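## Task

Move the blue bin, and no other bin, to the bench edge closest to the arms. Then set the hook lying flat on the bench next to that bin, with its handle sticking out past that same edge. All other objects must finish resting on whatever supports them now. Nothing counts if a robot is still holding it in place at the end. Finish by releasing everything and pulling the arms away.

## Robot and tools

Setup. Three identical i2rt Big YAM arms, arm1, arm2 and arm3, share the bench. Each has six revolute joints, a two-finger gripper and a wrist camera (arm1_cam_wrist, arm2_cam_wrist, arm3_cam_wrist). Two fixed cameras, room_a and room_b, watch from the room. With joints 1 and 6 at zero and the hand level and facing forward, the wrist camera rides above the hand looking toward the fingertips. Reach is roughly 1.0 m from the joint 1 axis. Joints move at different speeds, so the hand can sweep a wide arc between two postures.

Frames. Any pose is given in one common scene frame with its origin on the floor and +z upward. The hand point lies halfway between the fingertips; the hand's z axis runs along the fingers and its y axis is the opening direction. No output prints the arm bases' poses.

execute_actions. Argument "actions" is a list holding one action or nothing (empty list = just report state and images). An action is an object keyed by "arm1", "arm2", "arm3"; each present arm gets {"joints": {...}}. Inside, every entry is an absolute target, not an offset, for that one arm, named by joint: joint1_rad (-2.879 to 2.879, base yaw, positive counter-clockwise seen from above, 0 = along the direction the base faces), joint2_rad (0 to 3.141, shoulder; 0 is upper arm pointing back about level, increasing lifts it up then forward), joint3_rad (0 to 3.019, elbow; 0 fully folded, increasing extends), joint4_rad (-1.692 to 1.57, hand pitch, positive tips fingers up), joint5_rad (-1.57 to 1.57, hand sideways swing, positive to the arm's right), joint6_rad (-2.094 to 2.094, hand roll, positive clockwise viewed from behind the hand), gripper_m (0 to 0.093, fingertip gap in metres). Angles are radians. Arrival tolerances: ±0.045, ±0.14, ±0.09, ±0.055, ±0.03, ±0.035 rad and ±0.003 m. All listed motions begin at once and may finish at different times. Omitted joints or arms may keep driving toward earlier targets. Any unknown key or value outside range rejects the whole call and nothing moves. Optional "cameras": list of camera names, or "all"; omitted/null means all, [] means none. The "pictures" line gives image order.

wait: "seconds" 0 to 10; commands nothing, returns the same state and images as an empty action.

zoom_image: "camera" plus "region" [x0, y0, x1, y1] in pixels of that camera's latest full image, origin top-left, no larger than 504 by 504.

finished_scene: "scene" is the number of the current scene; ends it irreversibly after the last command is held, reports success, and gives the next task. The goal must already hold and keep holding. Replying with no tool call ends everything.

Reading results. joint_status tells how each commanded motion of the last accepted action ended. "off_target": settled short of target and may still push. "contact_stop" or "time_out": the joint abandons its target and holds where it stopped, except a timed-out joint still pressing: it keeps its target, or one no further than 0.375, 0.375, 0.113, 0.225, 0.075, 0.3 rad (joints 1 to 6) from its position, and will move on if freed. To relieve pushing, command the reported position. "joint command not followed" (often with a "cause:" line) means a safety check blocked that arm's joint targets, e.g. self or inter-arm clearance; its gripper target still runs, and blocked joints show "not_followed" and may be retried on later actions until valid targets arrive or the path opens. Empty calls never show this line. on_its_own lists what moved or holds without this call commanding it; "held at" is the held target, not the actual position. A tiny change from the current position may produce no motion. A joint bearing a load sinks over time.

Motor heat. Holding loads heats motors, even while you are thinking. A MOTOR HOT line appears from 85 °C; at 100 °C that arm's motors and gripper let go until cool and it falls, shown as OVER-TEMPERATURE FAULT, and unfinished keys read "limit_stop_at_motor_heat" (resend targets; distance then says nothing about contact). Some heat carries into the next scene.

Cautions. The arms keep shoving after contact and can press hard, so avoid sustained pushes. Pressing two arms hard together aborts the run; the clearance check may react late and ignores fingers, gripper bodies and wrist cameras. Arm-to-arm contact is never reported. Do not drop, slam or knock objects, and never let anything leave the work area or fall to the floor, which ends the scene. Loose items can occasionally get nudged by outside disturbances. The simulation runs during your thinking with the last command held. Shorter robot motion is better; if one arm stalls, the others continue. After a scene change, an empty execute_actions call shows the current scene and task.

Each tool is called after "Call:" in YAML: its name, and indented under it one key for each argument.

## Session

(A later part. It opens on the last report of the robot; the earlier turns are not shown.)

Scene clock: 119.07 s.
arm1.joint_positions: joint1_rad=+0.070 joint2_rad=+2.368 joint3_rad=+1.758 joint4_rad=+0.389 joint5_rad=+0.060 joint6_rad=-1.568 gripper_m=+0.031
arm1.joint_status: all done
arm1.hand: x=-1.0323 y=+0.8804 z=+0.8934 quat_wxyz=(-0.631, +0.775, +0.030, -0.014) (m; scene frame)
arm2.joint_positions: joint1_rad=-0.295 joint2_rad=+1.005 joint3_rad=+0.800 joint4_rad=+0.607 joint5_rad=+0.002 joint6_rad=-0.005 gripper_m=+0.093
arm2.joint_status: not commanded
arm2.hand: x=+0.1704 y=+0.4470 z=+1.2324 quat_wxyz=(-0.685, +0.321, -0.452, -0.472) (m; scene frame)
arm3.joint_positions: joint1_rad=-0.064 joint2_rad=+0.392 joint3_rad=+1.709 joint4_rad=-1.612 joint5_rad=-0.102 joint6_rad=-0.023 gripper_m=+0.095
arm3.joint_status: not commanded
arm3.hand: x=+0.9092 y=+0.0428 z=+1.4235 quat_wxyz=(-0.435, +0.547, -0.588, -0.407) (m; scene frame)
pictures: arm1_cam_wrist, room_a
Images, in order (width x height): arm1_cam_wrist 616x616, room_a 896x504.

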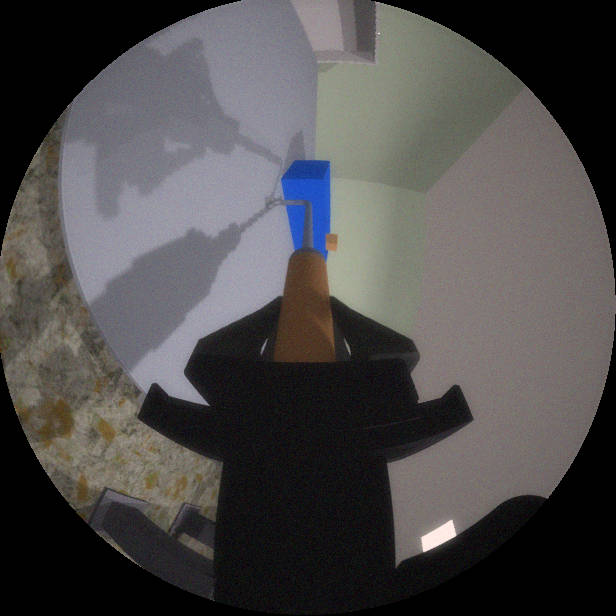

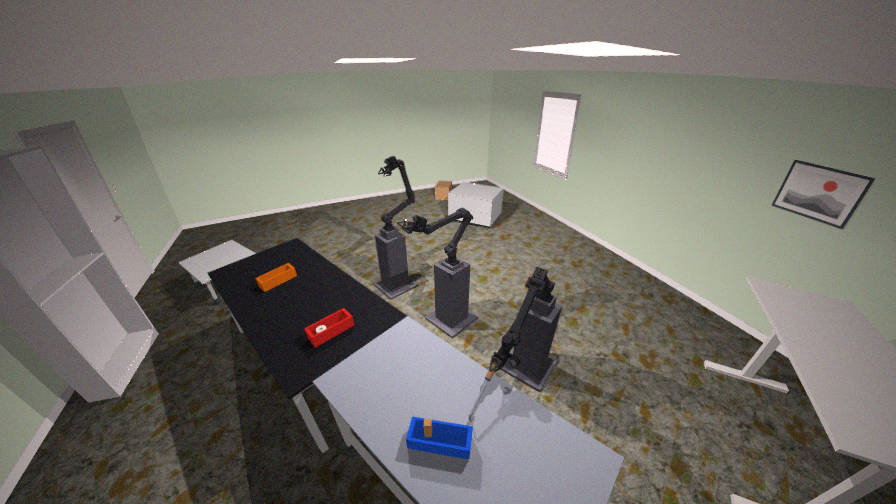

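Call:
execute_actions:
  actions:
    - {"arm1":{"joints":{"joint3_rad":2.5}}}
  cameras: []

Call:
execute_actions:
  actions:
    - {"arm1":{"joints":{"joint2_rad":2.58}}}
  cameras: []

Scene clock: 122.77 s.
arm1.joint_positions: joint1_rad=+0.070 joint2_rad=+2.326 joint3_rad=+2.425 joint4_rad=+0.403 joint5_rad=+0.060 joint6_rad=-1.569 gripper_m=+0.031
arm1.joint_status: all done
arm1.hand: x=-1.0381 y=+0.9071 z=+1.3349 quat_wxyz=(-0.863, +0.504, +0.007, -0.038) (m; scene frame)
arm2.joint_positions: joint1_rad=-0.295 joint2_rad=+1.005 joint3_rad=+0.800 joint4_rad=+0.607 joint5_rad=+0.002 joint6_rad=-0.005 gripper_m=+0.093
arm2.joint_status: not commanded
arm2.hand: x=+0.1704 y=+0.4470 z=+1.2324 quat_wxyz=(-0.685, +0.321, -0.452, -0.472) (m; scene frame)
arm3.joint_positions: joint1_rad=-0.064 joint2_rad=+0.392 joint3_rad=+1.709 joint4_rad=-1.612 joint5_rad=-0.102 joint6_rad=-0.023 gripper_m=+0.095
arm3.joint_status: not commanded
arm3.hand: x=+0.9092 y=+0.0428 z=+1.4235 quat_wxyz=(-0.435, +0.547, -0.588, -0.407) (m; scene frame)
pictures: none
No camera images: the call's "cameras" was empty. Leave "cameras" out to get every camera's image.

Scene clock: 124.27 s.
arm1.joint_positions: joint1_rad=+0.070 joint2_rad=+2.679 joint3_rad=+2.436 joint4_rad=+0.405 joint5_rad=+0.060 joint6_rad=-1.570 gripper_m=+0.031
arm1.joint_status: all done
arm1.hand: x=-1.0465 y=+0.9890 z=+1.0071 quat_wxyz=(-0.766, +0.642, +0.019, -0.027) (m; scene frame)
arm2.joint_positions: joint1_rad=-0.295 joint2_rad=+1.005 joint3_rad=+0.800 joint4_rad=+0.607 joint5_rad=+0.002 joint6_rad=-0.005 gripper_m=+0.093
arm2.joint_status: not commanded
arm2.hand: x=+0.1704 y=+0.4470 z=+1.2324 quat_wxyz=(-0.685, +0.321, -0.452, -0.472) (m; scene frame)
arm3.joint_positions: joint1_rad=-0.064 joint2_rad=+0.392 joint3_rad=+1.709 joint4_rad=-1.612 joint5_rad=-0.102 joint6_rad=-0.023 gripper_m=+0.095
arm3.joint_status: not commanded
arm3.hand: x=+0.9092 y=+0.0428 z=+1.4235 quat_wxyz=(-0.435, +0.547, -0.588, -0.407) (m; scene frame)
pictures: none
No camera images: the call's "cameras" was empty. Leave "cameras" out to get every camera's image.

Call:
execute_actions:
  actions:
    - {"arm1":{"joints":{"joint4_rad":0.04}}}
  cameras: ["arm1_cam_wrist"]

Call:
execute_actions:
  actions:
    - {"arm1":{"joints":{"joint2_rad":2.51,"joint3_rad":2.24,"joint4_rad":0.13}}}
  cameras: ["arm1_cam_wrist"]

Scene clock: 127.90 s.
arm1.joint_positions: joint1_rad=+0.070 joint2_rad=+2.677 joint3_rad=+2.436 joint4_rad=+0.032 joint5_rad=+0.059 joint6_rad=-1.570 gripper_m=+0.031
arm1.joint_status: all done
arm1.hand: x=-1.0461 y=+0.9881 z=+0.9174 quat_wxyz=(-0.635, +0.772, +0.031, -0.015) (m; scene frame)
arm2.joint_positions: joint1_rad=-0.295 joint2_rad=+1.005 joint3_rad=+0.800 joint4_rad=+0.607 joint5_rad=+0.002 joint6_rad=-0.005 gripper_m=+0.093
arm2.joint_status: not commanded
arm2.hand: x=+0.1704 y=+0.4470 z=+1.2324 quat_wxyz=(-0.685, +0.321, -0.452, -0.472) (m; scene frame)
arm3.joint_positions: joint1_rad=-0.064 joint2_rad=+0.392 joint3_rad=+1.709 joint4_rad=-1.612 joint5_rad=-0.102 joint6_rad=-0.023 gripper_m=+0.095
arm3.joint_status: not commanded
arm3.hand: x=+0.9092 y=+0.0428 z=+1.4235 quat_wxyz=(-0.435, +0.547, -0.588, -0.407) (m; scene frame)
pictures: arm1_cam_wrist
Images, in order (width x height): arm1_cam_wrist 616x616.

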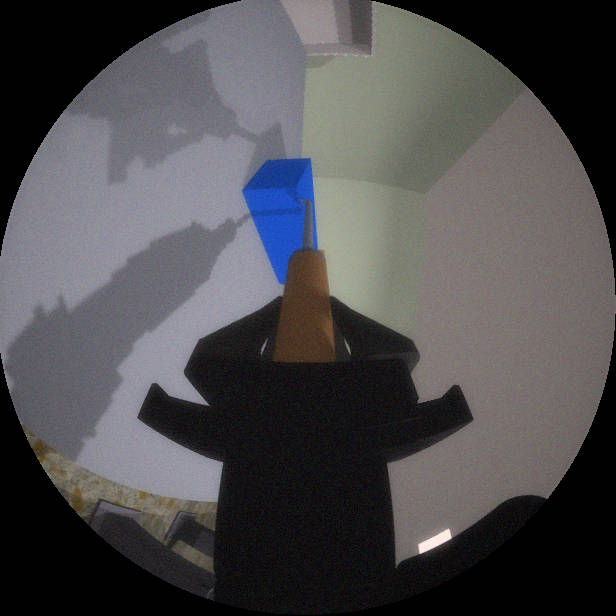

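Scene clock: 128.83 s.
arm1.joint_positions: joint1_rad=+0.070 joint2_rad=+2.582 joint3_rad=+2.245 joint4_rad=+0.099 joint5_rad=+0.059 joint6_rad=-1.570 gripper_m=+0.031
arm1.joint_status: all done
arm1.hand: x=-1.0431 y=+0.9645 z=+0.9100 quat_wxyz=(-0.624, +0.781, +0.032, -0.014) (m; scene frame)
arm2.joint_positions: joint1_rad=-0.295 joint2_rad=+1.005 joint3_rad=+0.800 joint4_rad=+0.607 joint5_rad=+0.002 joint6_rad=-0.005 gripper_m=+0.093
arm2.joint_status: not commanded
arm2.hand: x=+0.1704 y=+0.4470 z=+1.2324 quat_wxyz=(-0.685, +0.321, -0.452, -0.472) (m; scene frame)
arm3.joint_positions: joint1_rad=-0.064 joint2_rad=+0.392 joint3_rad=+1.709 joint4_rad=-1.612 joint5_rad=-0.102 joint6_rad=-0.023 gripper_m=+0.095
arm3.joint_status: not commanded
arm3.hand: x=+0.9092 y=+0.0428 z=+1.4235 quat_wxyz=(-0.435, +0.547, -0.588, -0.407) (m; scene frame)
pictures: arm1_cam_wrist
Images, in order (width x height): arm1_cam_wrist 616x616.

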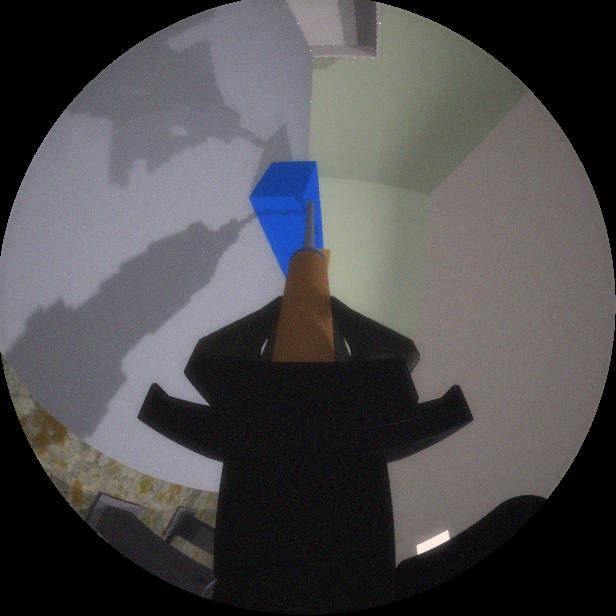

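Working.

Call:
execute_actions:
  actions:
    - {"arm1":{"joints":{"joint2_rad":2.41,"joint3_rad":2.04,"joint4_rad":0.23}}}
  cameras: []

Call:
execute_actions:
  actions:
    - {"arm1":{"joints":{"joint2_rad":2.31,"joint3_rad":1.84,"joint4_rad":0.33}}}
  cameras: []

Call:
execute_actions:
  actions:
    - {"arm1":{"joints":{"joint2_rad":2.21,"joint3_rad":1.64,"joint4_rad":0.43}}}
  cameras: []

Call:
execute_actions:
  actions:
    - {"arm1":{"joints":{"joint2_rad":2.11,"joint3_rad":1.44,"joint4_rad":0.53}}}
  cameras: ["arm1_cam_wrist","room_a"]

Scene clock: 132.40 s.
arm1.joint_positions: joint1_rad=+0.070 joint2_rad=+2.479 joint3_rad=+2.044 joint4_rad=+0.196 joint5_rad=+0.060 joint6_rad=-1.570 gripper_m=+0.031
arm1.joint_status: all done
arm1.hand: x=-1.0392 y=+0.9338 z=+0.9103 quat_wxyz=(-0.623, +0.781, +0.031, -0.013) (m; scene frame)
arm2.joint_positions: joint1_rad=-0.295 joint2_rad=+1.005 joint3_rad=+0.800 joint4_rad=+0.607 joint5_rad=+0.002 joint6_rad=-0.005 gripper_m=+0.093
arm2.joint_status: not commanded
arm2.hand: x=+0.1704 y=+0.4470 z=+1.2324 quat_wxyz=(-0.685, +0.321, -0.452, -0.472) (m; scene frame)
arm3.joint_positions: joint1_rad=-0.064 joint2_rad=+0.392 joint3_rad=+1.709 joint4_rad=-1.612 joint5_rad=-0.102 joint6_rad=-0.023 gripper_m=+0.095
arm3.joint_status: not commanded
arm3.hand: x=+0.9092 y=+0.0428 z=+1.4235 quat_wxyz=(-0.435, +0.547, -0.588, -0.407) (m; scene frame)
pictures: none
No camera images: the call's "cameras" was empty. Leave "cameras" out to get every camera's image.

Scene clock: 133.30 s.
arm1.joint_positions: joint1_rad=+0.070 joint2_rad=+2.378 joint3_rad=+1.843 joint4_rad=+0.294 joint5_rad=+0.062 joint6_rad=-1.570 gripper_m=+0.031
arm1.joint_status: all done
arm1.hand: x=-1.0342 y=+0.8965 z=+0.9095 quat_wxyz=(-0.623, +0.782, +0.031, -0.013) (m; scene frame)
arm2.joint_positions: joint1_rad=-0.295 joint2_rad=+1.005 joint3_rad=+0.800 joint4_rad=+0.607 joint5_rad=+0.002 joint6_rad=-0.005 gripper_m=+0.093
arm2.joint_status: not commanded
arm2.hand: x=+0.1704 y=+0.4470 z=+1.2324 quat_wxyz=(-0.685, +0.321, -0.452, -0.472) (m; scene frame)
arm3.joint_positions: joint1_rad=-0.064 joint2_rad=+0.392 joint3_rad=+1.709 joint4_rad=-1.612 joint5_rad=-0.102 joint6_rad=-0.023 gripper_m=+0.095
arm3.joint_status: not commanded
arm3.hand: x=+0.9092 y=+0.0428 z=+1.4235 quat_wxyz=(-0.435, +0.547, -0.588, -0.407) (m; scene frame)
pictures: none
No camera images: the call's "cameras" was empty. Leave "cameras" out to get every camera's image.

Scene clock: 134.17 s.
arm1.joint_positions: joint1_rad=+0.070 joint2_rad=+2.275 joint3_rad=+1.642 joint4_rad=+0.392 joint5_rad=+0.062 joint6_rad=-1.570 gripper_m=+0.031
arm1.joint_status: all done
arm1.hand: x=-1.0287 y=+0.8527 z=+0.9091 quat_wxyz=(-0.623, +0.782, +0.031, -0.012) (m; scene frame)
arm2.joint_positions: joint1_rad=-0.295 joint2_rad=+1.005 joint3_rad=+0.800 joint4_rad=+0.607 joint5_rad=+0.002 joint6_rad=-0.005 gripper_m=+0.093
arm2.joint_status: not commanded
arm2.hand: x=+0.1704 y=+0.4470 z=+1.2324 quat_wxyz=(-0.685, +0.321, -0.452, -0.472) (m; scene frame)
arm3.joint_positions: joint1_rad=-0.064 joint2_rad=+0.392 joint3_rad=+1.709 joint4_rad=-1.612 joint5_rad=-0.102 joint6_rad=-0.023 gripper_m=+0.095
arm3.joint_status: not commanded
arm3.hand: x=+0.9092 y=+0.0428 z=+1.4235 quat_wxyz=(-0.435, +0.547, -0.588, -0.407) (m; scene frame)
pictures: none
No camera images: the call's "cameras" was empty. Leave "cameras" out to get every camera's image.

Scene clock: 135.03 s.
arm1.joint_positions: joint1_rad=+0.070 joint2_rad=+2.173 joint3_rad=+1.441 joint4_rad=+0.489 joint5_rad=+0.062 joint6_rad=-1.570 gripper_m=+0.031
arm1.joint_status: all done
arm1.hand: x=-1.0224 y=+0.8026 z=+0.9079 quat_wxyz=(-0.622, +0.782, +0.031, -0.012) (m; scene frame)
arm2.joint_positions: joint1_rad=-0.295 joint2_rad=+1.005 joint3_rad=+0.800 joint4_rad=+0.607 joint5_rad=+0.002 joint6_rad=-0.005 gripper_m=+0.093
arm2.joint_status: not commanded
arm2.hand: x=+0.1704 y=+0.4470 z=+1.2324 quat_wxyz=(-0.685, +0.321, -0.452, -0.472) (m; scene frame)
arm3.joint_positions: joint1_rad=-0.064 joint2_rad=+0.392 joint3_rad=+1.709 joint4_rad=-1.612 joint5_rad=-0.102 joint6_rad=-0.023 gripper_m=+0.095
arm3.joint_status: not commanded
arm3.hand: x=+0.9092 y=+0.0428 z=+1.4235 quat_wxyz=(-0.435, +0.547, -0.588, -0.407) (m; scene frame)
pictures: arm1_cam_wrist, room_a
Images, in order (width x height): arm1_cam_wrist 616x616, room_a 896x504.

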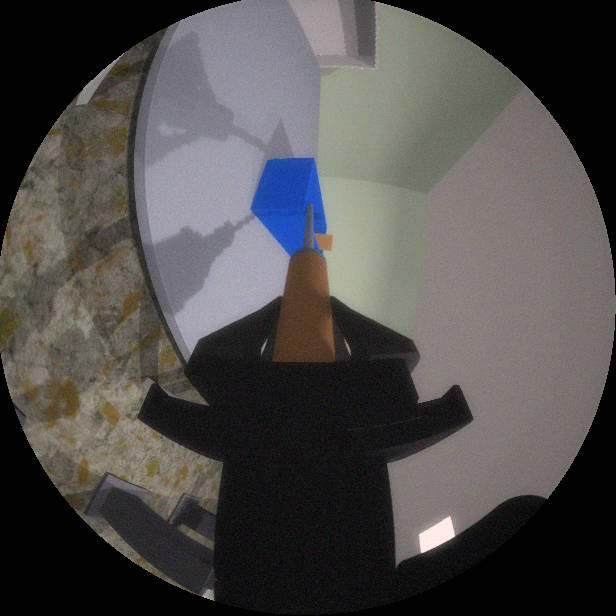

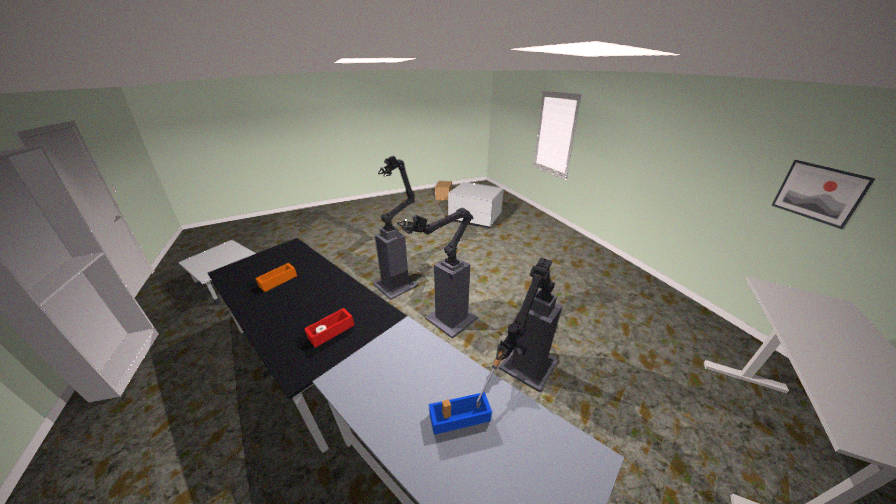

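Call:
execute_actions:
  actions:
    - {"arm1":{"joints":{"joint2_rad":2.01,"joint3_rad":1.24,"joint4_rad":0.63}}}
  cameras: []

Call:
execute_actions:
  actions:
    - {"arm1":{"joints":{"joint2_rad":1.905,"joint3_rad":1.04,"joint4_rad":0.73}}}
  cameras: []

Call:
execute_actions:
  actions:
    - {"arm1":{"joints":{"joint2_rad":1.8,"joint3_rad":0.84,"joint4_rad":0.83}}}
  cameras: ["arm1_cam_wrist","room_a","room_b"]

Call:
zoom_image:
  camera: "room_b"
  region: [220,230,360,330]

Scene clock: 138.90 s.
arm1.joint_positions: joint1_rad=+0.070 joint2_rad=+2.069 joint3_rad=+1.240 joint4_rad=+0.587 joint5_rad=+0.062 joint6_rad=-1.570 gripper_m=+0.031
arm1.joint_status: all done
arm1.hand: x=-1.0155 y=+0.7472 z=+0.9074 quat_wxyz=(-0.622, +0.782, +0.031, -0.012) (m; scene frame)
arm2.joint_positions: joint1_rad=-0.295 joint2_rad=+1.005 joint3_rad=+0.800 joint4_rad=+0.607 joint5_rad=+0.002 joint6_rad=-0.005 gripper_m=+0.093
arm2.joint_status: not commanded
arm2.hand: x=+0.1704 y=+0.4470 z=+1.2324 quat_wxyz=(-0.685, +0.321, -0.452, -0.472) (m; scene frame)
arm3.joint_positions: joint1_rad=-0.064 joint2_rad=+0.392 joint3_rad=+1.709 joint4_rad=-1.612 joint5_rad=-0.102 joint6_rad=-0.023 gripper_m=+0.095
arm3.joint_status: not commanded
arm3.hand: x=+0.9092 y=+0.0428 z=+1.4235 quat_wxyz=(-0.435, +0.547, -0.588, -0.407) (m; scene frame)
pictures: none
No camera images: the call's "cameras" was empty. Leave "cameras" out to get every camera's image.

Scene clock: 139.73 s.
arm1.joint_positions: joint1_rad=+0.070 joint2_rad=+1.962 joint3_rad=+1.037 joint4_rad=+0.682 joint5_rad=+0.062 joint6_rad=-1.570 gripper_m=+0.031
arm1.joint_status: all done
arm1.hand: x=-1.0078 y=+0.6858 z=+0.9066 quat_wxyz=(-0.622, +0.783, +0.031, -0.012) (m; scene frame)
arm2.joint_positions: joint1_rad=-0.295 joint2_rad=+1.005 joint3_rad=+0.800 joint4_rad=+0.607 joint5_rad=+0.002 joint6_rad=-0.005 gripper_m=+0.093
arm2.joint_status: not commanded
arm2.hand: x=+0.1704 y=+0.4470 z=+1.2324 quat_wxyz=(-0.685, +0.321, -0.452, -0.472) (m; scene frame)
arm3.joint_positions: joint1_rad=-0.064 joint2_rad=+0.392 joint3_rad=+1.709 joint4_rad=-1.612 joint5_rad=-0.102 joint6_rad=-0.023 gripper_m=+0.095
arm3.joint_status: not commanded
arm3.hand: x=+0.9092 y=+0.0428 z=+1.4235 quat_wxyz=(-0.435, +0.547, -0.588, -0.407) (m; scene frame)
pictures: none
No camera images: the call's "cameras" was empty. Leave "cameras" out to get every camera's image.

Scene clock: 140.57 s.
arm1.joint_positions: joint1_rad=+0.070 joint2_rad=+1.854 joint3_rad=+0.834 joint4_rad=+0.778 joint5_rad=+0.062 joint6_rad=-1.570 gripper_m=+0.031
arm1.joint_status: all done
arm1.hand: x=-0.9996 y=+0.6203 z=+0.9058 quat_wxyz=(-0.622, +0.782, +0.031, -0.012) (m; scene frame)
arm2.joint_positions: joint1_rad=-0.295 joint2_rad=+1.005 joint3_rad=+0.800 joint4_rad=+0.607 joint5_rad=+0.002 joint6_rad=-0.005 gripper_m=+0.093
arm2.joint_status: not commanded
arm2.hand: x=+0.1704 y=+0.4470 z=+1.2324 quat_wxyz=(-0.685, +0.321, -0.452, -0.472) (m; scene frame)
arm3.joint_positions: joint1_rad=-0.064 joint2_rad=+0.392 joint3_rad=+1.709 joint4_rad=-1.612 joint5_rad=-0.102 joint6_rad=-0.023 gripper_m=+0.095
arm3.joint_status: not commanded
arm3.hand: x=+0.9092 y=+0.0428 z=+1.4235 quat_wxyz=(-0.435, +0.547, -0.588, -0.407) (m; scene frame)
pictures: arm1_cam_wrist, room_a, room_b
Images, in order (width x height): arm1_cam_wrist 616x616, room_a 896x504, room_b 896x504.

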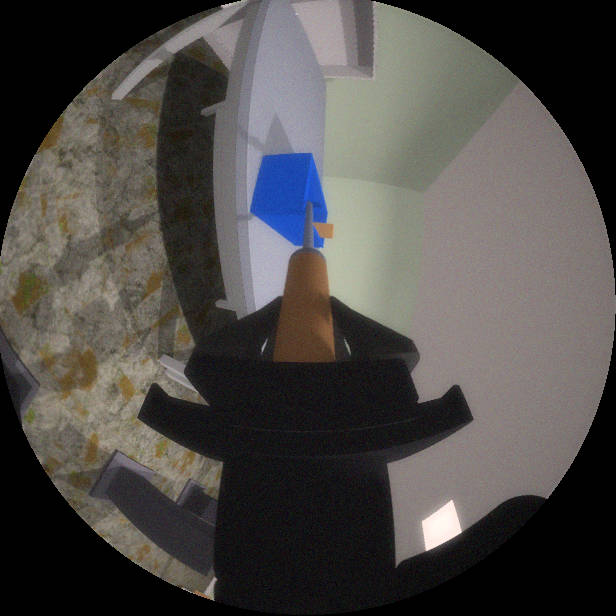

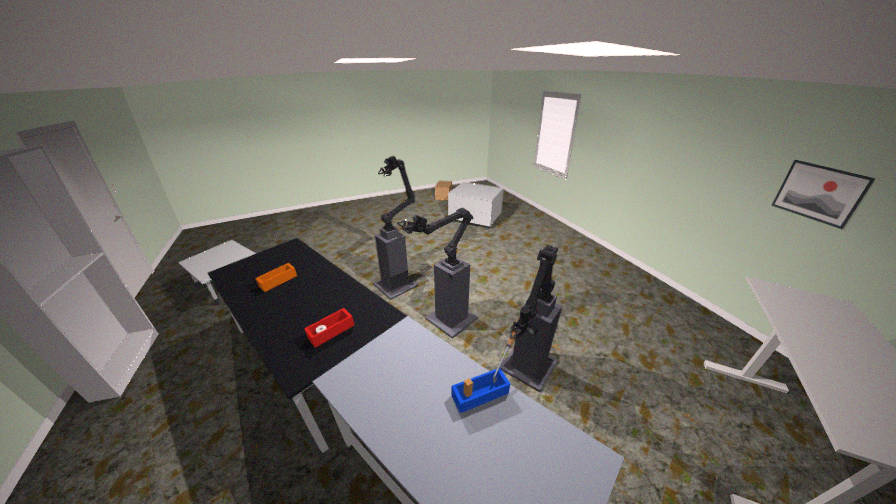

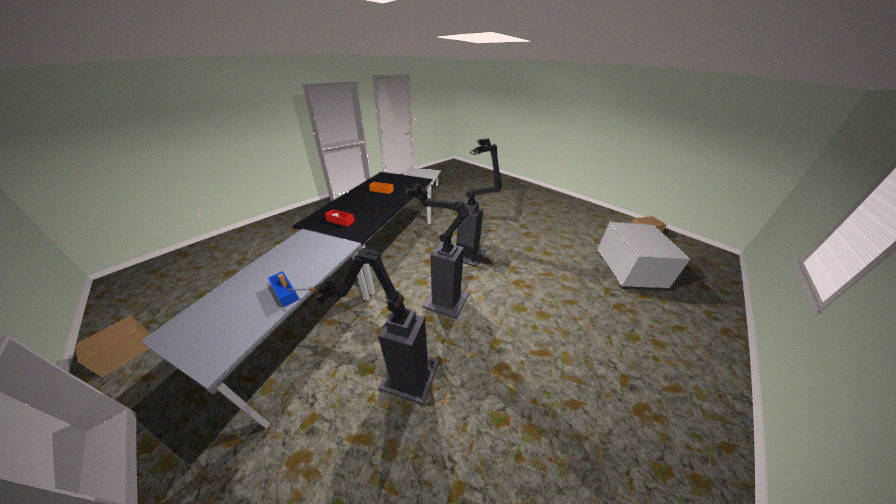

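Region (220, 230, 360, 330) of room_b's 896x504 image, scaled by 3.600, with more detail than that image has; it fills the top 360 rows of this view, and the rest is white.

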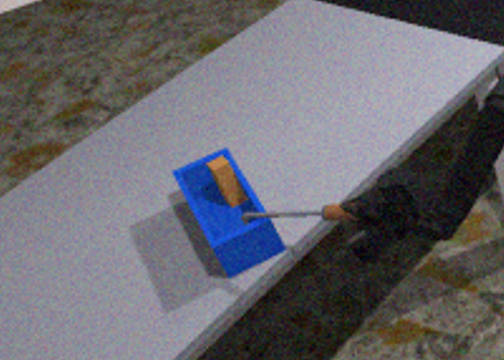

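Call:
execute_actions:
  actions:
    - {"arm1":{"joints":{"joint1_rad":-0.06}}}
  cameras: ["arm1_cam_wrist","room_a","room_b"]

Call:
zoom_image:
  camera: "room_b"
  region: [220,230,360,330]

Scene clock: 143.57 s.
arm1.joint_positions: joint1_rad=-0.071 joint2_rad=+1.854 joint3_rad=+0.831 joint4_rad=+0.778 joint5_rad=+0.062 joint6_rad=-1.570 gripper_m=+0.031
arm1.joint_status: all done
arm1.hand: x=-0.9105 y=+0.6226 z=+0.9052 quat_wxyz=(-0.621, +0.783, -0.025, +0.031) (m; scene frame)
arm2.joint_positions: joint1_rad=-0.295 joint2_rad=+1.005 joint3_rad=+0.800 joint4_rad=+0.607 joint5_rad=+0.002 joint6_rad=-0.005 gripper_m=+0.093
arm2.joint_status: not commanded
arm2.hand: x=+0.1704 y=+0.4470 z=+1.2324 quat_wxyz=(-0.685, +0.321, -0.452, -0.472) (m; scene frame)
arm3.joint_positions: joint1_rad=-0.064 joint2_rad=+0.392 joint3_rad=+1.709 joint4_rad=-1.612 joint5_rad=-0.102 joint6_rad=-0.023 gripper_m=+0.095
arm3.joint_status: not commanded
arm3.hand: x=+0.9092 y=+0.0428 z=+1.4235 quat_wxyz=(-0.435, +0.547, -0.588, -0.407) (m; scene frame)
pictures: arm1_cam_wrist, room_a, room_b
Images, in order (width x height): arm1_cam_wrist 616x616, room_a 896x504, room_b 896x504.

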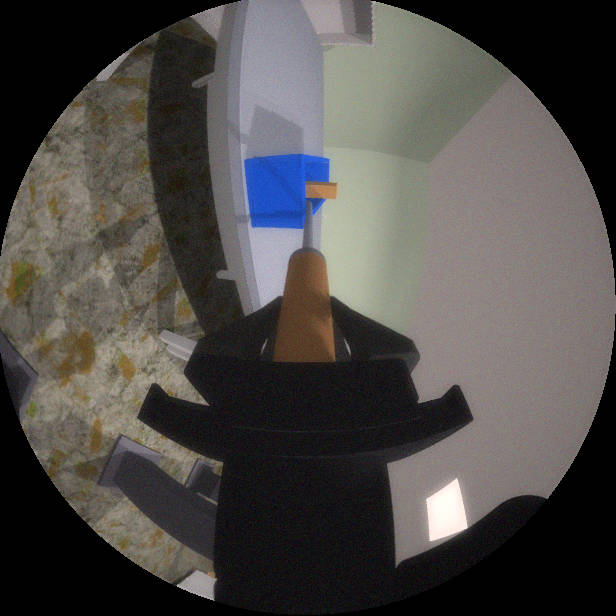

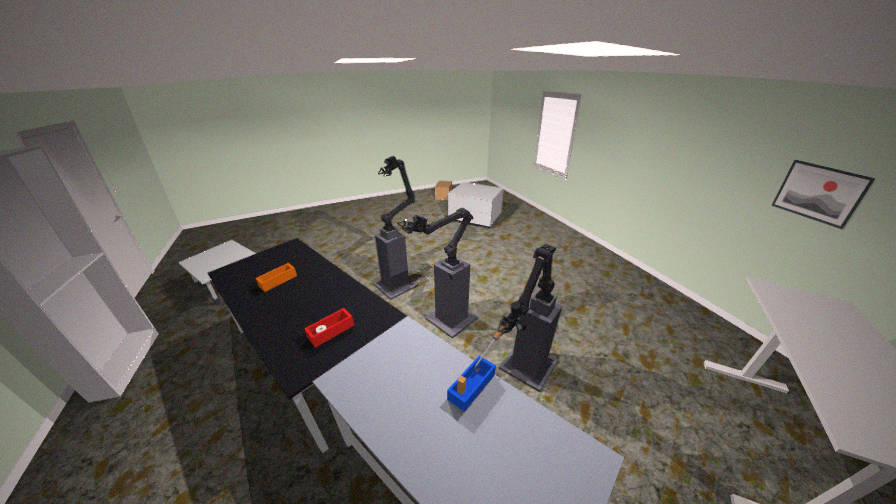

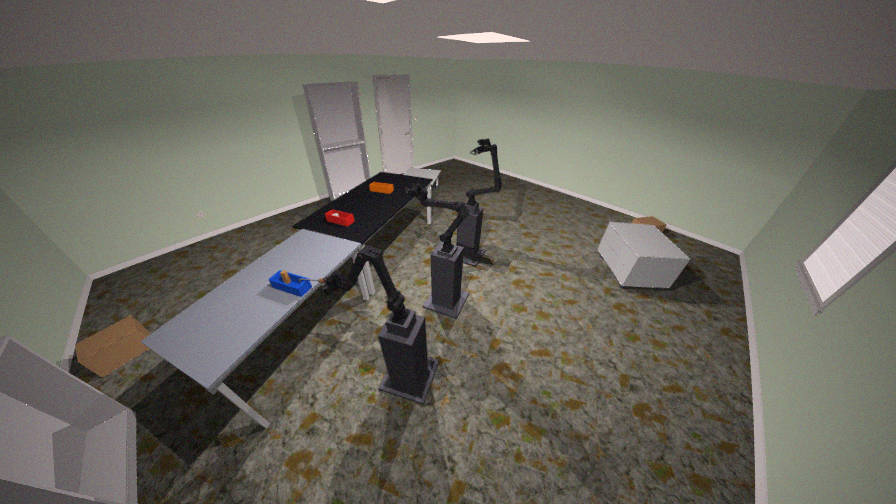

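Region (220, 230, 360, 330) of room_b's 896x504 image, scaled by 3.600, with more detail than that image has; it fills the top 360 rows of this view, and the rest is white.

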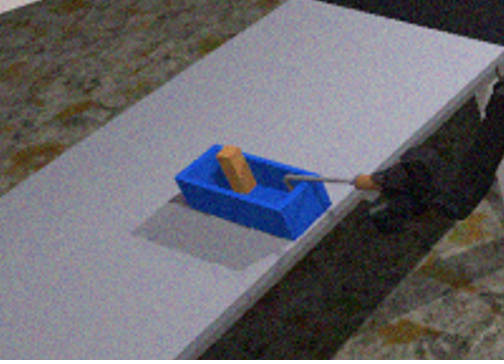

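Call:
execute_actions:
  actions:
    - {"arm1":{"joints":{"joint3_rad":1.15}}}
  cameras: []

Call:
execute_actions:
  actions:
    - {"arm1":{"joints":{"joint1_rad":-0.355,"joint5_rad":-0.303,"joint3_rad":1.49,"joint2_rad":2.0,"joint4_rad":1.0}}}
  cameras: []

Call:
execute_actions:
  actions:
    - {"arm1":{"joints":{"joint2_rad":2.31}}}
  cameras: ["arm1_cam_wrist","room_a"]

Scene clock: 149.07 s.
arm1.joint_positions: joint1_rad=-0.071 joint2_rad=+1.847 joint3_rad=+1.092 joint4_rad=+0.784 joint5_rad=+0.062 joint6_rad=-1.570 gripper_m=+0.031
arm1.joint_status: all done
arm1.hand: x=-0.9095 y=+0.7048 z=+1.0385 quat_wxyz=(-0.722, +0.691, -0.027, +0.028) (m; scene frame)
arm2.joint_positions: joint1_rad=-0.295 joint2_rad=+1.005 joint3_rad=+0.800 joint4_rad=+0.607 joint5_rad=+0.002 joint6_rad=-0.005 gripper_m=+0.093
arm2.joint_status: not commanded
arm2.hand: x=+0.1704 y=+0.4470 z=+1.2324 quat_wxyz=(-0.685, +0.321, -0.452, -0.472) (m; scene frame)
arm3.joint_positions: joint1_rad=-0.064 joint2_rad=+0.392 joint3_rad=+1.709 joint4_rad=-1.612 joint5_rad=-0.102 joint6_rad=-0.023 gripper_m=+0.095
arm3.joint_status: not commanded
arm3.hand: x=+0.9092 y=+0.0428 z=+1.4235 quat_wxyz=(-0.435, +0.547, -0.588, -0.407) (m; scene frame)
pictures: none
No camera images: the call's "cameras" was empty. Leave "cameras" out to get every camera's image.

Scene clock: 151.40 s.
arm1.joint_positions: joint1_rad=-0.349 joint2_rad=+2.042 joint3_rad=+1.398 joint4_rad=+0.943 joint5_rad=-0.306 joint6_rad=-1.570 gripper_m=+0.031
arm1.joint_status: joint3_rad time_out (moved +0.306 of +0.398); joint4_rad time_out (moved +0.160 of +0.216); the others done
arm1.on_its_own: joint3_rad reads +1.398 and still pushes toward +1.490 since a time_out; joint4_rad reads +0.943 and still pushes toward +1.000 since a time_out
arm1.hand: x=-0.7530 y=+0.7580 z=+1.0960 quat_wxyz=(-0.804, +0.593, +0.036, +0.029) (m; scene frame)
arm2.joint_positions: joint1_rad=-0.295 joint2_rad=+1.005 joint3_rad=+0.800 joint4_rad=+0.607 joint5_rad=+0.002 joint6_rad=-0.005 gripper_m=+0.093
arm2.joint_status: not commanded
arm2.hand: x=+0.1704 y=+0.4470 z=+1.2324 quat_wxyz=(-0.685, +0.321, -0.452, -0.472) (m; scene frame)
arm3.joint_positions: joint1_rad=-0.064 joint2_rad=+0.392 joint3_rad=+1.709 joint4_rad=-1.612 joint5_rad=-0.102 joint6_rad=-0.023 gripper_m=+0.095
arm3.joint_status: not commanded
arm3.hand: x=+0.9092 y=+0.0428 z=+1.4235 quat_wxyz=(-0.435, +0.547, -0.588, -0.407) (m; scene frame)
pictures: none
No camera images: the call's "cameras" was empty. Leave "cameras" out to get every camera's image.

not run: a stop came earlier in this reply.

Call:
execute_actions:
  actions:
    - {"arm1":{"joints":{"joint2_rad":2.30}}}
  cameras: []

Call:
execute_actions:
  actions:
    - {"arm1":{"joints":{"joint6_rad":0,"joint2_rad":2.38}}}
  cameras: ["arm1_cam_wrist","room_a"]

Scene clock: 154.83 s.
arm1.joint_positions: joint1_rad=-0.349 joint2_rad=+2.383 joint3_rad=+1.432 joint4_rad=+0.960 joint5_rad=-0.304 joint6_rad=-1.570 gripper_m=+0.031
arm1.joint_status: all done
arm1.hand: x=-0.7472 y=+0.7768 z=+0.8516 quat_wxyz=(-0.715, +0.699, +0.005, -0.001) (m; scene frame)
arm2.joint_positions: joint1_rad=-0.295 joint2_rad=+1.005 joint3_rad=+0.800 joint4_rad=+0.607 joint5_rad=+0.002 joint6_rad=-0.005 gripper_m=+0.093
arm2.joint_status: not commanded
arm2.hand: x=+0.1704 y=+0.4470 z=+1.2324 quat_wxyz=(-0.685, +0.321, -0.452, -0.472) (m; scene frame)
arm3.joint_positions: joint1_rad=-0.064 joint2_rad=+0.392 joint3_rad=+1.709 joint4_rad=-1.612 joint5_rad=-0.102 joint6_rad=-0.023 gripper_m=+0.095
arm3.joint_status: not commanded
arm3.hand: x=+0.9092 y=+0.0428 z=+1.4235 quat_wxyz=(-0.435, +0.547, -0.588, -0.407) (m; scene frame)
pictures: none
No camera images: the call's "cameras" was empty. Leave "cameras" out to get every camera's image.

Scene clock: 157.00 s.
arm1.joint_positions: joint1_rad=-0.349 joint2_rad=+2.399 joint3_rad=+1.432 joint4_rad=+0.960 joint5_rad=-0.304 joint6_rad=-0.018 gripper_m=+0.031
arm1.joint_status: all done
arm1.hand: x=-0.7477 y=+0.7754 z=+0.8388 quat_wxyz=(-0.505, +0.505, -0.491, -0.499) (m; scene frame)
arm2.joint_positions: joint1_rad=-0.295 joint2_rad=+1.005 joint3_rad=+0.800 joint4_rad=+0.607 joint5_rad=+0.002 joint6_rad=-0.005 gripper_m=+0.093
arm2.joint_status: not commanded
arm2.hand: x=+0.1704 y=+0.4470 z=+1.2324 quat_wxyz=(-0.685, +0.321, -0.452, -0.472) (m; scene frame)
arm3.joint_positions: joint1_rad=-0.064 joint2_rad=+0.392 joint3_rad=+1.709 joint4_rad=-1.612 joint5_rad=-0.102 joint6_rad=-0.023 gripper_m=+0.095
arm3.joint_status: not commanded
arm3.hand: x=+0.9092 y=+0.0428 z=+1.4235 quat_wxyz=(-0.435, +0.547, -0.588, -0.407) (m; scene frame)
pictures: arm1_cam_wrist, room_a
Images, in order (width x height): arm1_cam_wrist 616x616, room_a 896x504.

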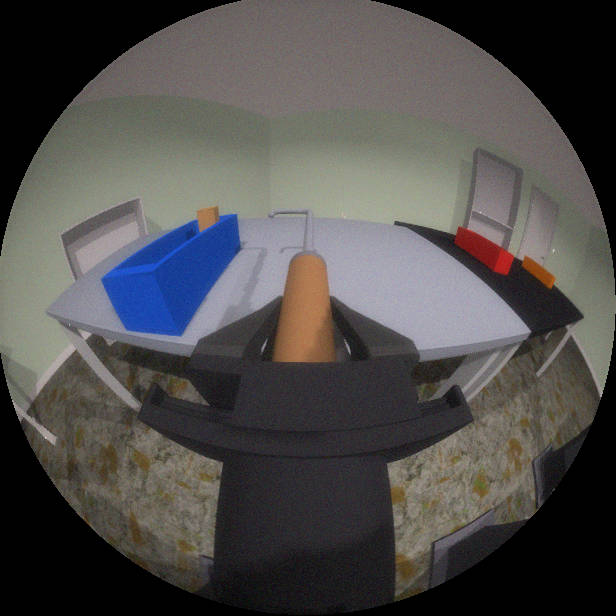

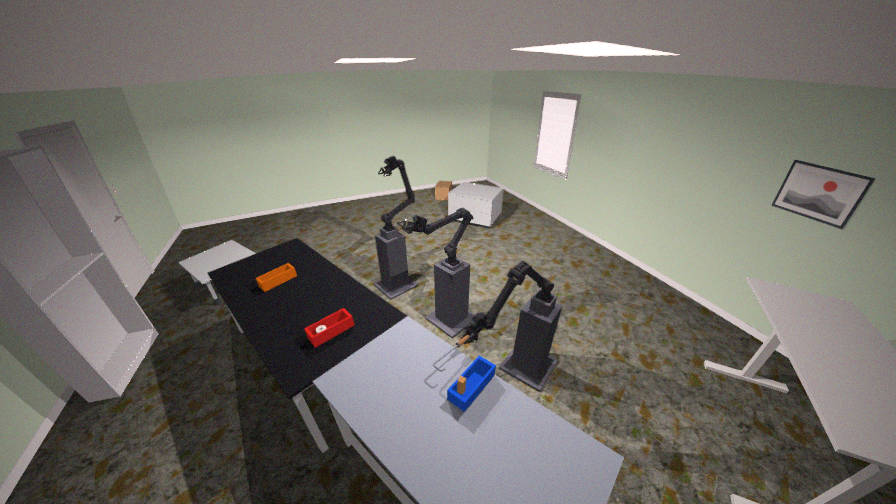

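Call:
execute_actions:
  actions:
    - {"arm1":{"joints":{"joint2_rad":2.45}}}
  cameras: ["arm1_cam_wrist"]

Scene clock: 160.20 s.
arm1.joint_positions: joint1_rad=-0.349 joint2_rad=+2.480 joint3_rad=+1.432 joint4_rad=+0.966 joint5_rad=-0.305 joint6_rad=-0.017 gripper_m=+0.031
arm1.joint_status: all done
arm1.hand: x=-0.7508 y=+0.7655 z=+0.7775 quat_wxyz=(-0.480, +0.517, -0.514, -0.487) (m; scene frame)
arm2.joint_positions: joint1_rad=-0.295 joint2_rad=+1.005 joint3_rad=+0.800 joint4_rad=+0.607 joint5_rad=+0.002 joint6_rad=-0.005 gripper_m=+0.093
arm2.joint_status: not commanded
arm2.hand: x=+0.1704 y=+0.4470 z=+1.2324 quat_wxyz=(-0.685, +0.321, -0.452, -0.472) (m; scene frame)
arm3.joint_positions: joint1_rad=-0.064 joint2_rad=+0.392 joint3_rad=+1.709 joint4_rad=-1.612 joint5_rad=-0.102 joint6_rad=-0.023 gripper_m=+0.095
arm3.joint_status: not commanded
arm3.hand: x=+0.9092 y=+0.0428 z=+1.4235 quat_wxyz=(-0.435, +0.547, -0.588, -0.407) (m; scene frame)
pictures: arm1_cam_wrist
Images, in order (width x height): arm1_cam_wrist 616x616.

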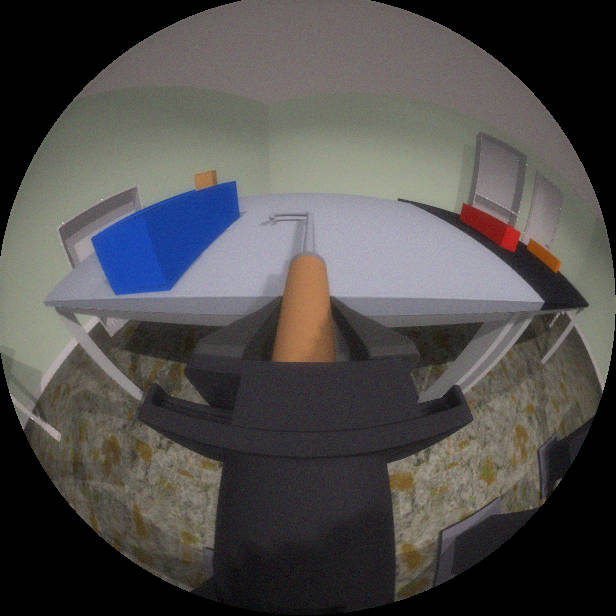

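Call:
execute_actions:
  actions:
    - {"arm1":{"joints":{"gripper_m":0.093}}}
  cameras: []

Call:
execute_actions:
  actions:
    - {"arm1":{"joints":{"joint2_rad":1.5,"joint3_rad":1.2}}}
  cameras: ["room_a"]

Call:
finished_scene:
  scene: 1

Scene clock: 162.77 s.
arm1.joint_positions: joint1_rad=-0.349 joint2_rad=+2.480 joint3_rad=+1.440 joint4_rad=+0.971 joint5_rad=-0.305 joint6_rad=-0.016 gripper_m=+0.093
arm1.joint_status: all done
arm1.hand: x=-0.7499 y=+0.7684 z=+0.7825 quat_wxyz=(-0.484, +0.515, -0.510, -0.490) (m; scene frame)
arm2.joint_positions: joint1_rad=-0.295 joint2_rad=+1.005 joint3_rad=+0.800 joint4_rad=+0.607 joint5_rad=+0.002 joint6_rad=-0.005 gripper_m=+0.093
arm2.joint_status: not commanded
arm2.hand: x=+0.1704 y=+0.4470 z=+1.2324 quat_wxyz=(-0.685, +0.321, -0.452, -0.472) (m; scene frame)
arm3.joint_positions: joint1_rad=-0.064 joint2_rad=+0.392 joint3_rad=+1.709 joint4_rad=-1.612 joint5_rad=-0.102 joint6_rad=-0.023 gripper_m=+0.095
arm3.joint_status: not commanded
arm3.hand: x=+0.9092 y=+0.0428 z=+1.4235 quat_wxyz=(-0.435, +0.547, -0.588, -0.407) (m; scene frame)
pictures: none
No camera images: the call's "cameras" was empty. Leave "cameras" out to get every camera's image.

Scene clock: 164.43 s.
arm1.joint_positions: joint1_rad=-0.349 joint2_rad=+1.486 joint3_rad=+1.198 joint4_rad=+0.992 joint5_rad=-0.304 joint6_rad=-0.015 gripper_m=+0.093
arm1.joint_status: all done
arm1.hand: x=-0.8067 y=+0.5799 z=+1.3746 quat_wxyz=(-0.690, +0.356, -0.243, -0.581) (m; scene frame)
arm2.joint_positions: joint1_rad=-0.295 joint2_rad=+1.005 joint3_rad=+0.800 joint4_rad=+0.607 joint5_rad=+0.002 joint6_rad=-0.005 gripper_m=+0.093
arm2.joint_status: not commanded
arm2.hand: x=+0.1704 y=+0.4470 z=+1.2324 quat_wxyz=(-0.685, +0.321, -0.452, -0.472) (m; scene frame)
arm3.joint_positions: joint1_rad=-0.064 joint2_rad=+0.392 joint3_rad=+1.709 joint4_rad=-1.612 joint5_rad=-0.102 joint6_rad=-0.023 gripper_m=+0.095
arm3.joint_status: not commanded
arm3.hand: x=+0.9092 y=+0.0428 z=+1.4235 quat_wxyz=(-0.435, +0.547, -0.588, -0.407) (m; scene frame)
pictures: room_a
Images, in order (width x height): room_a 896x504.

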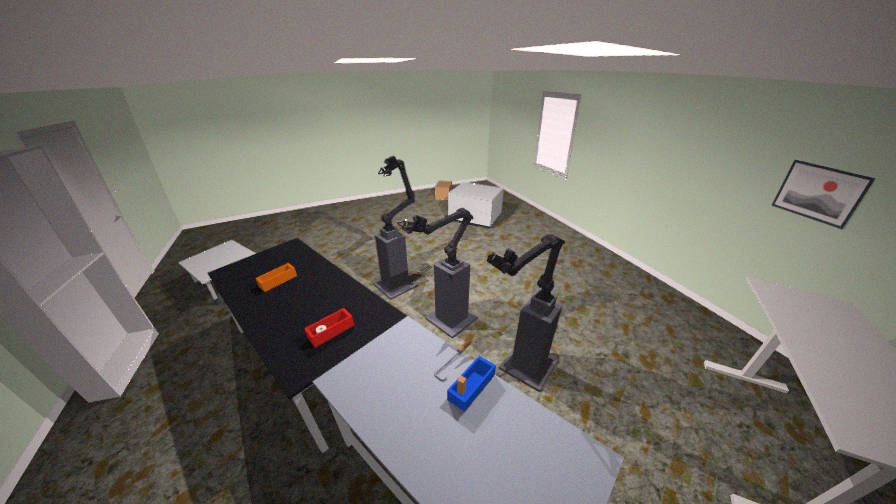

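The scene is finished: the task was done.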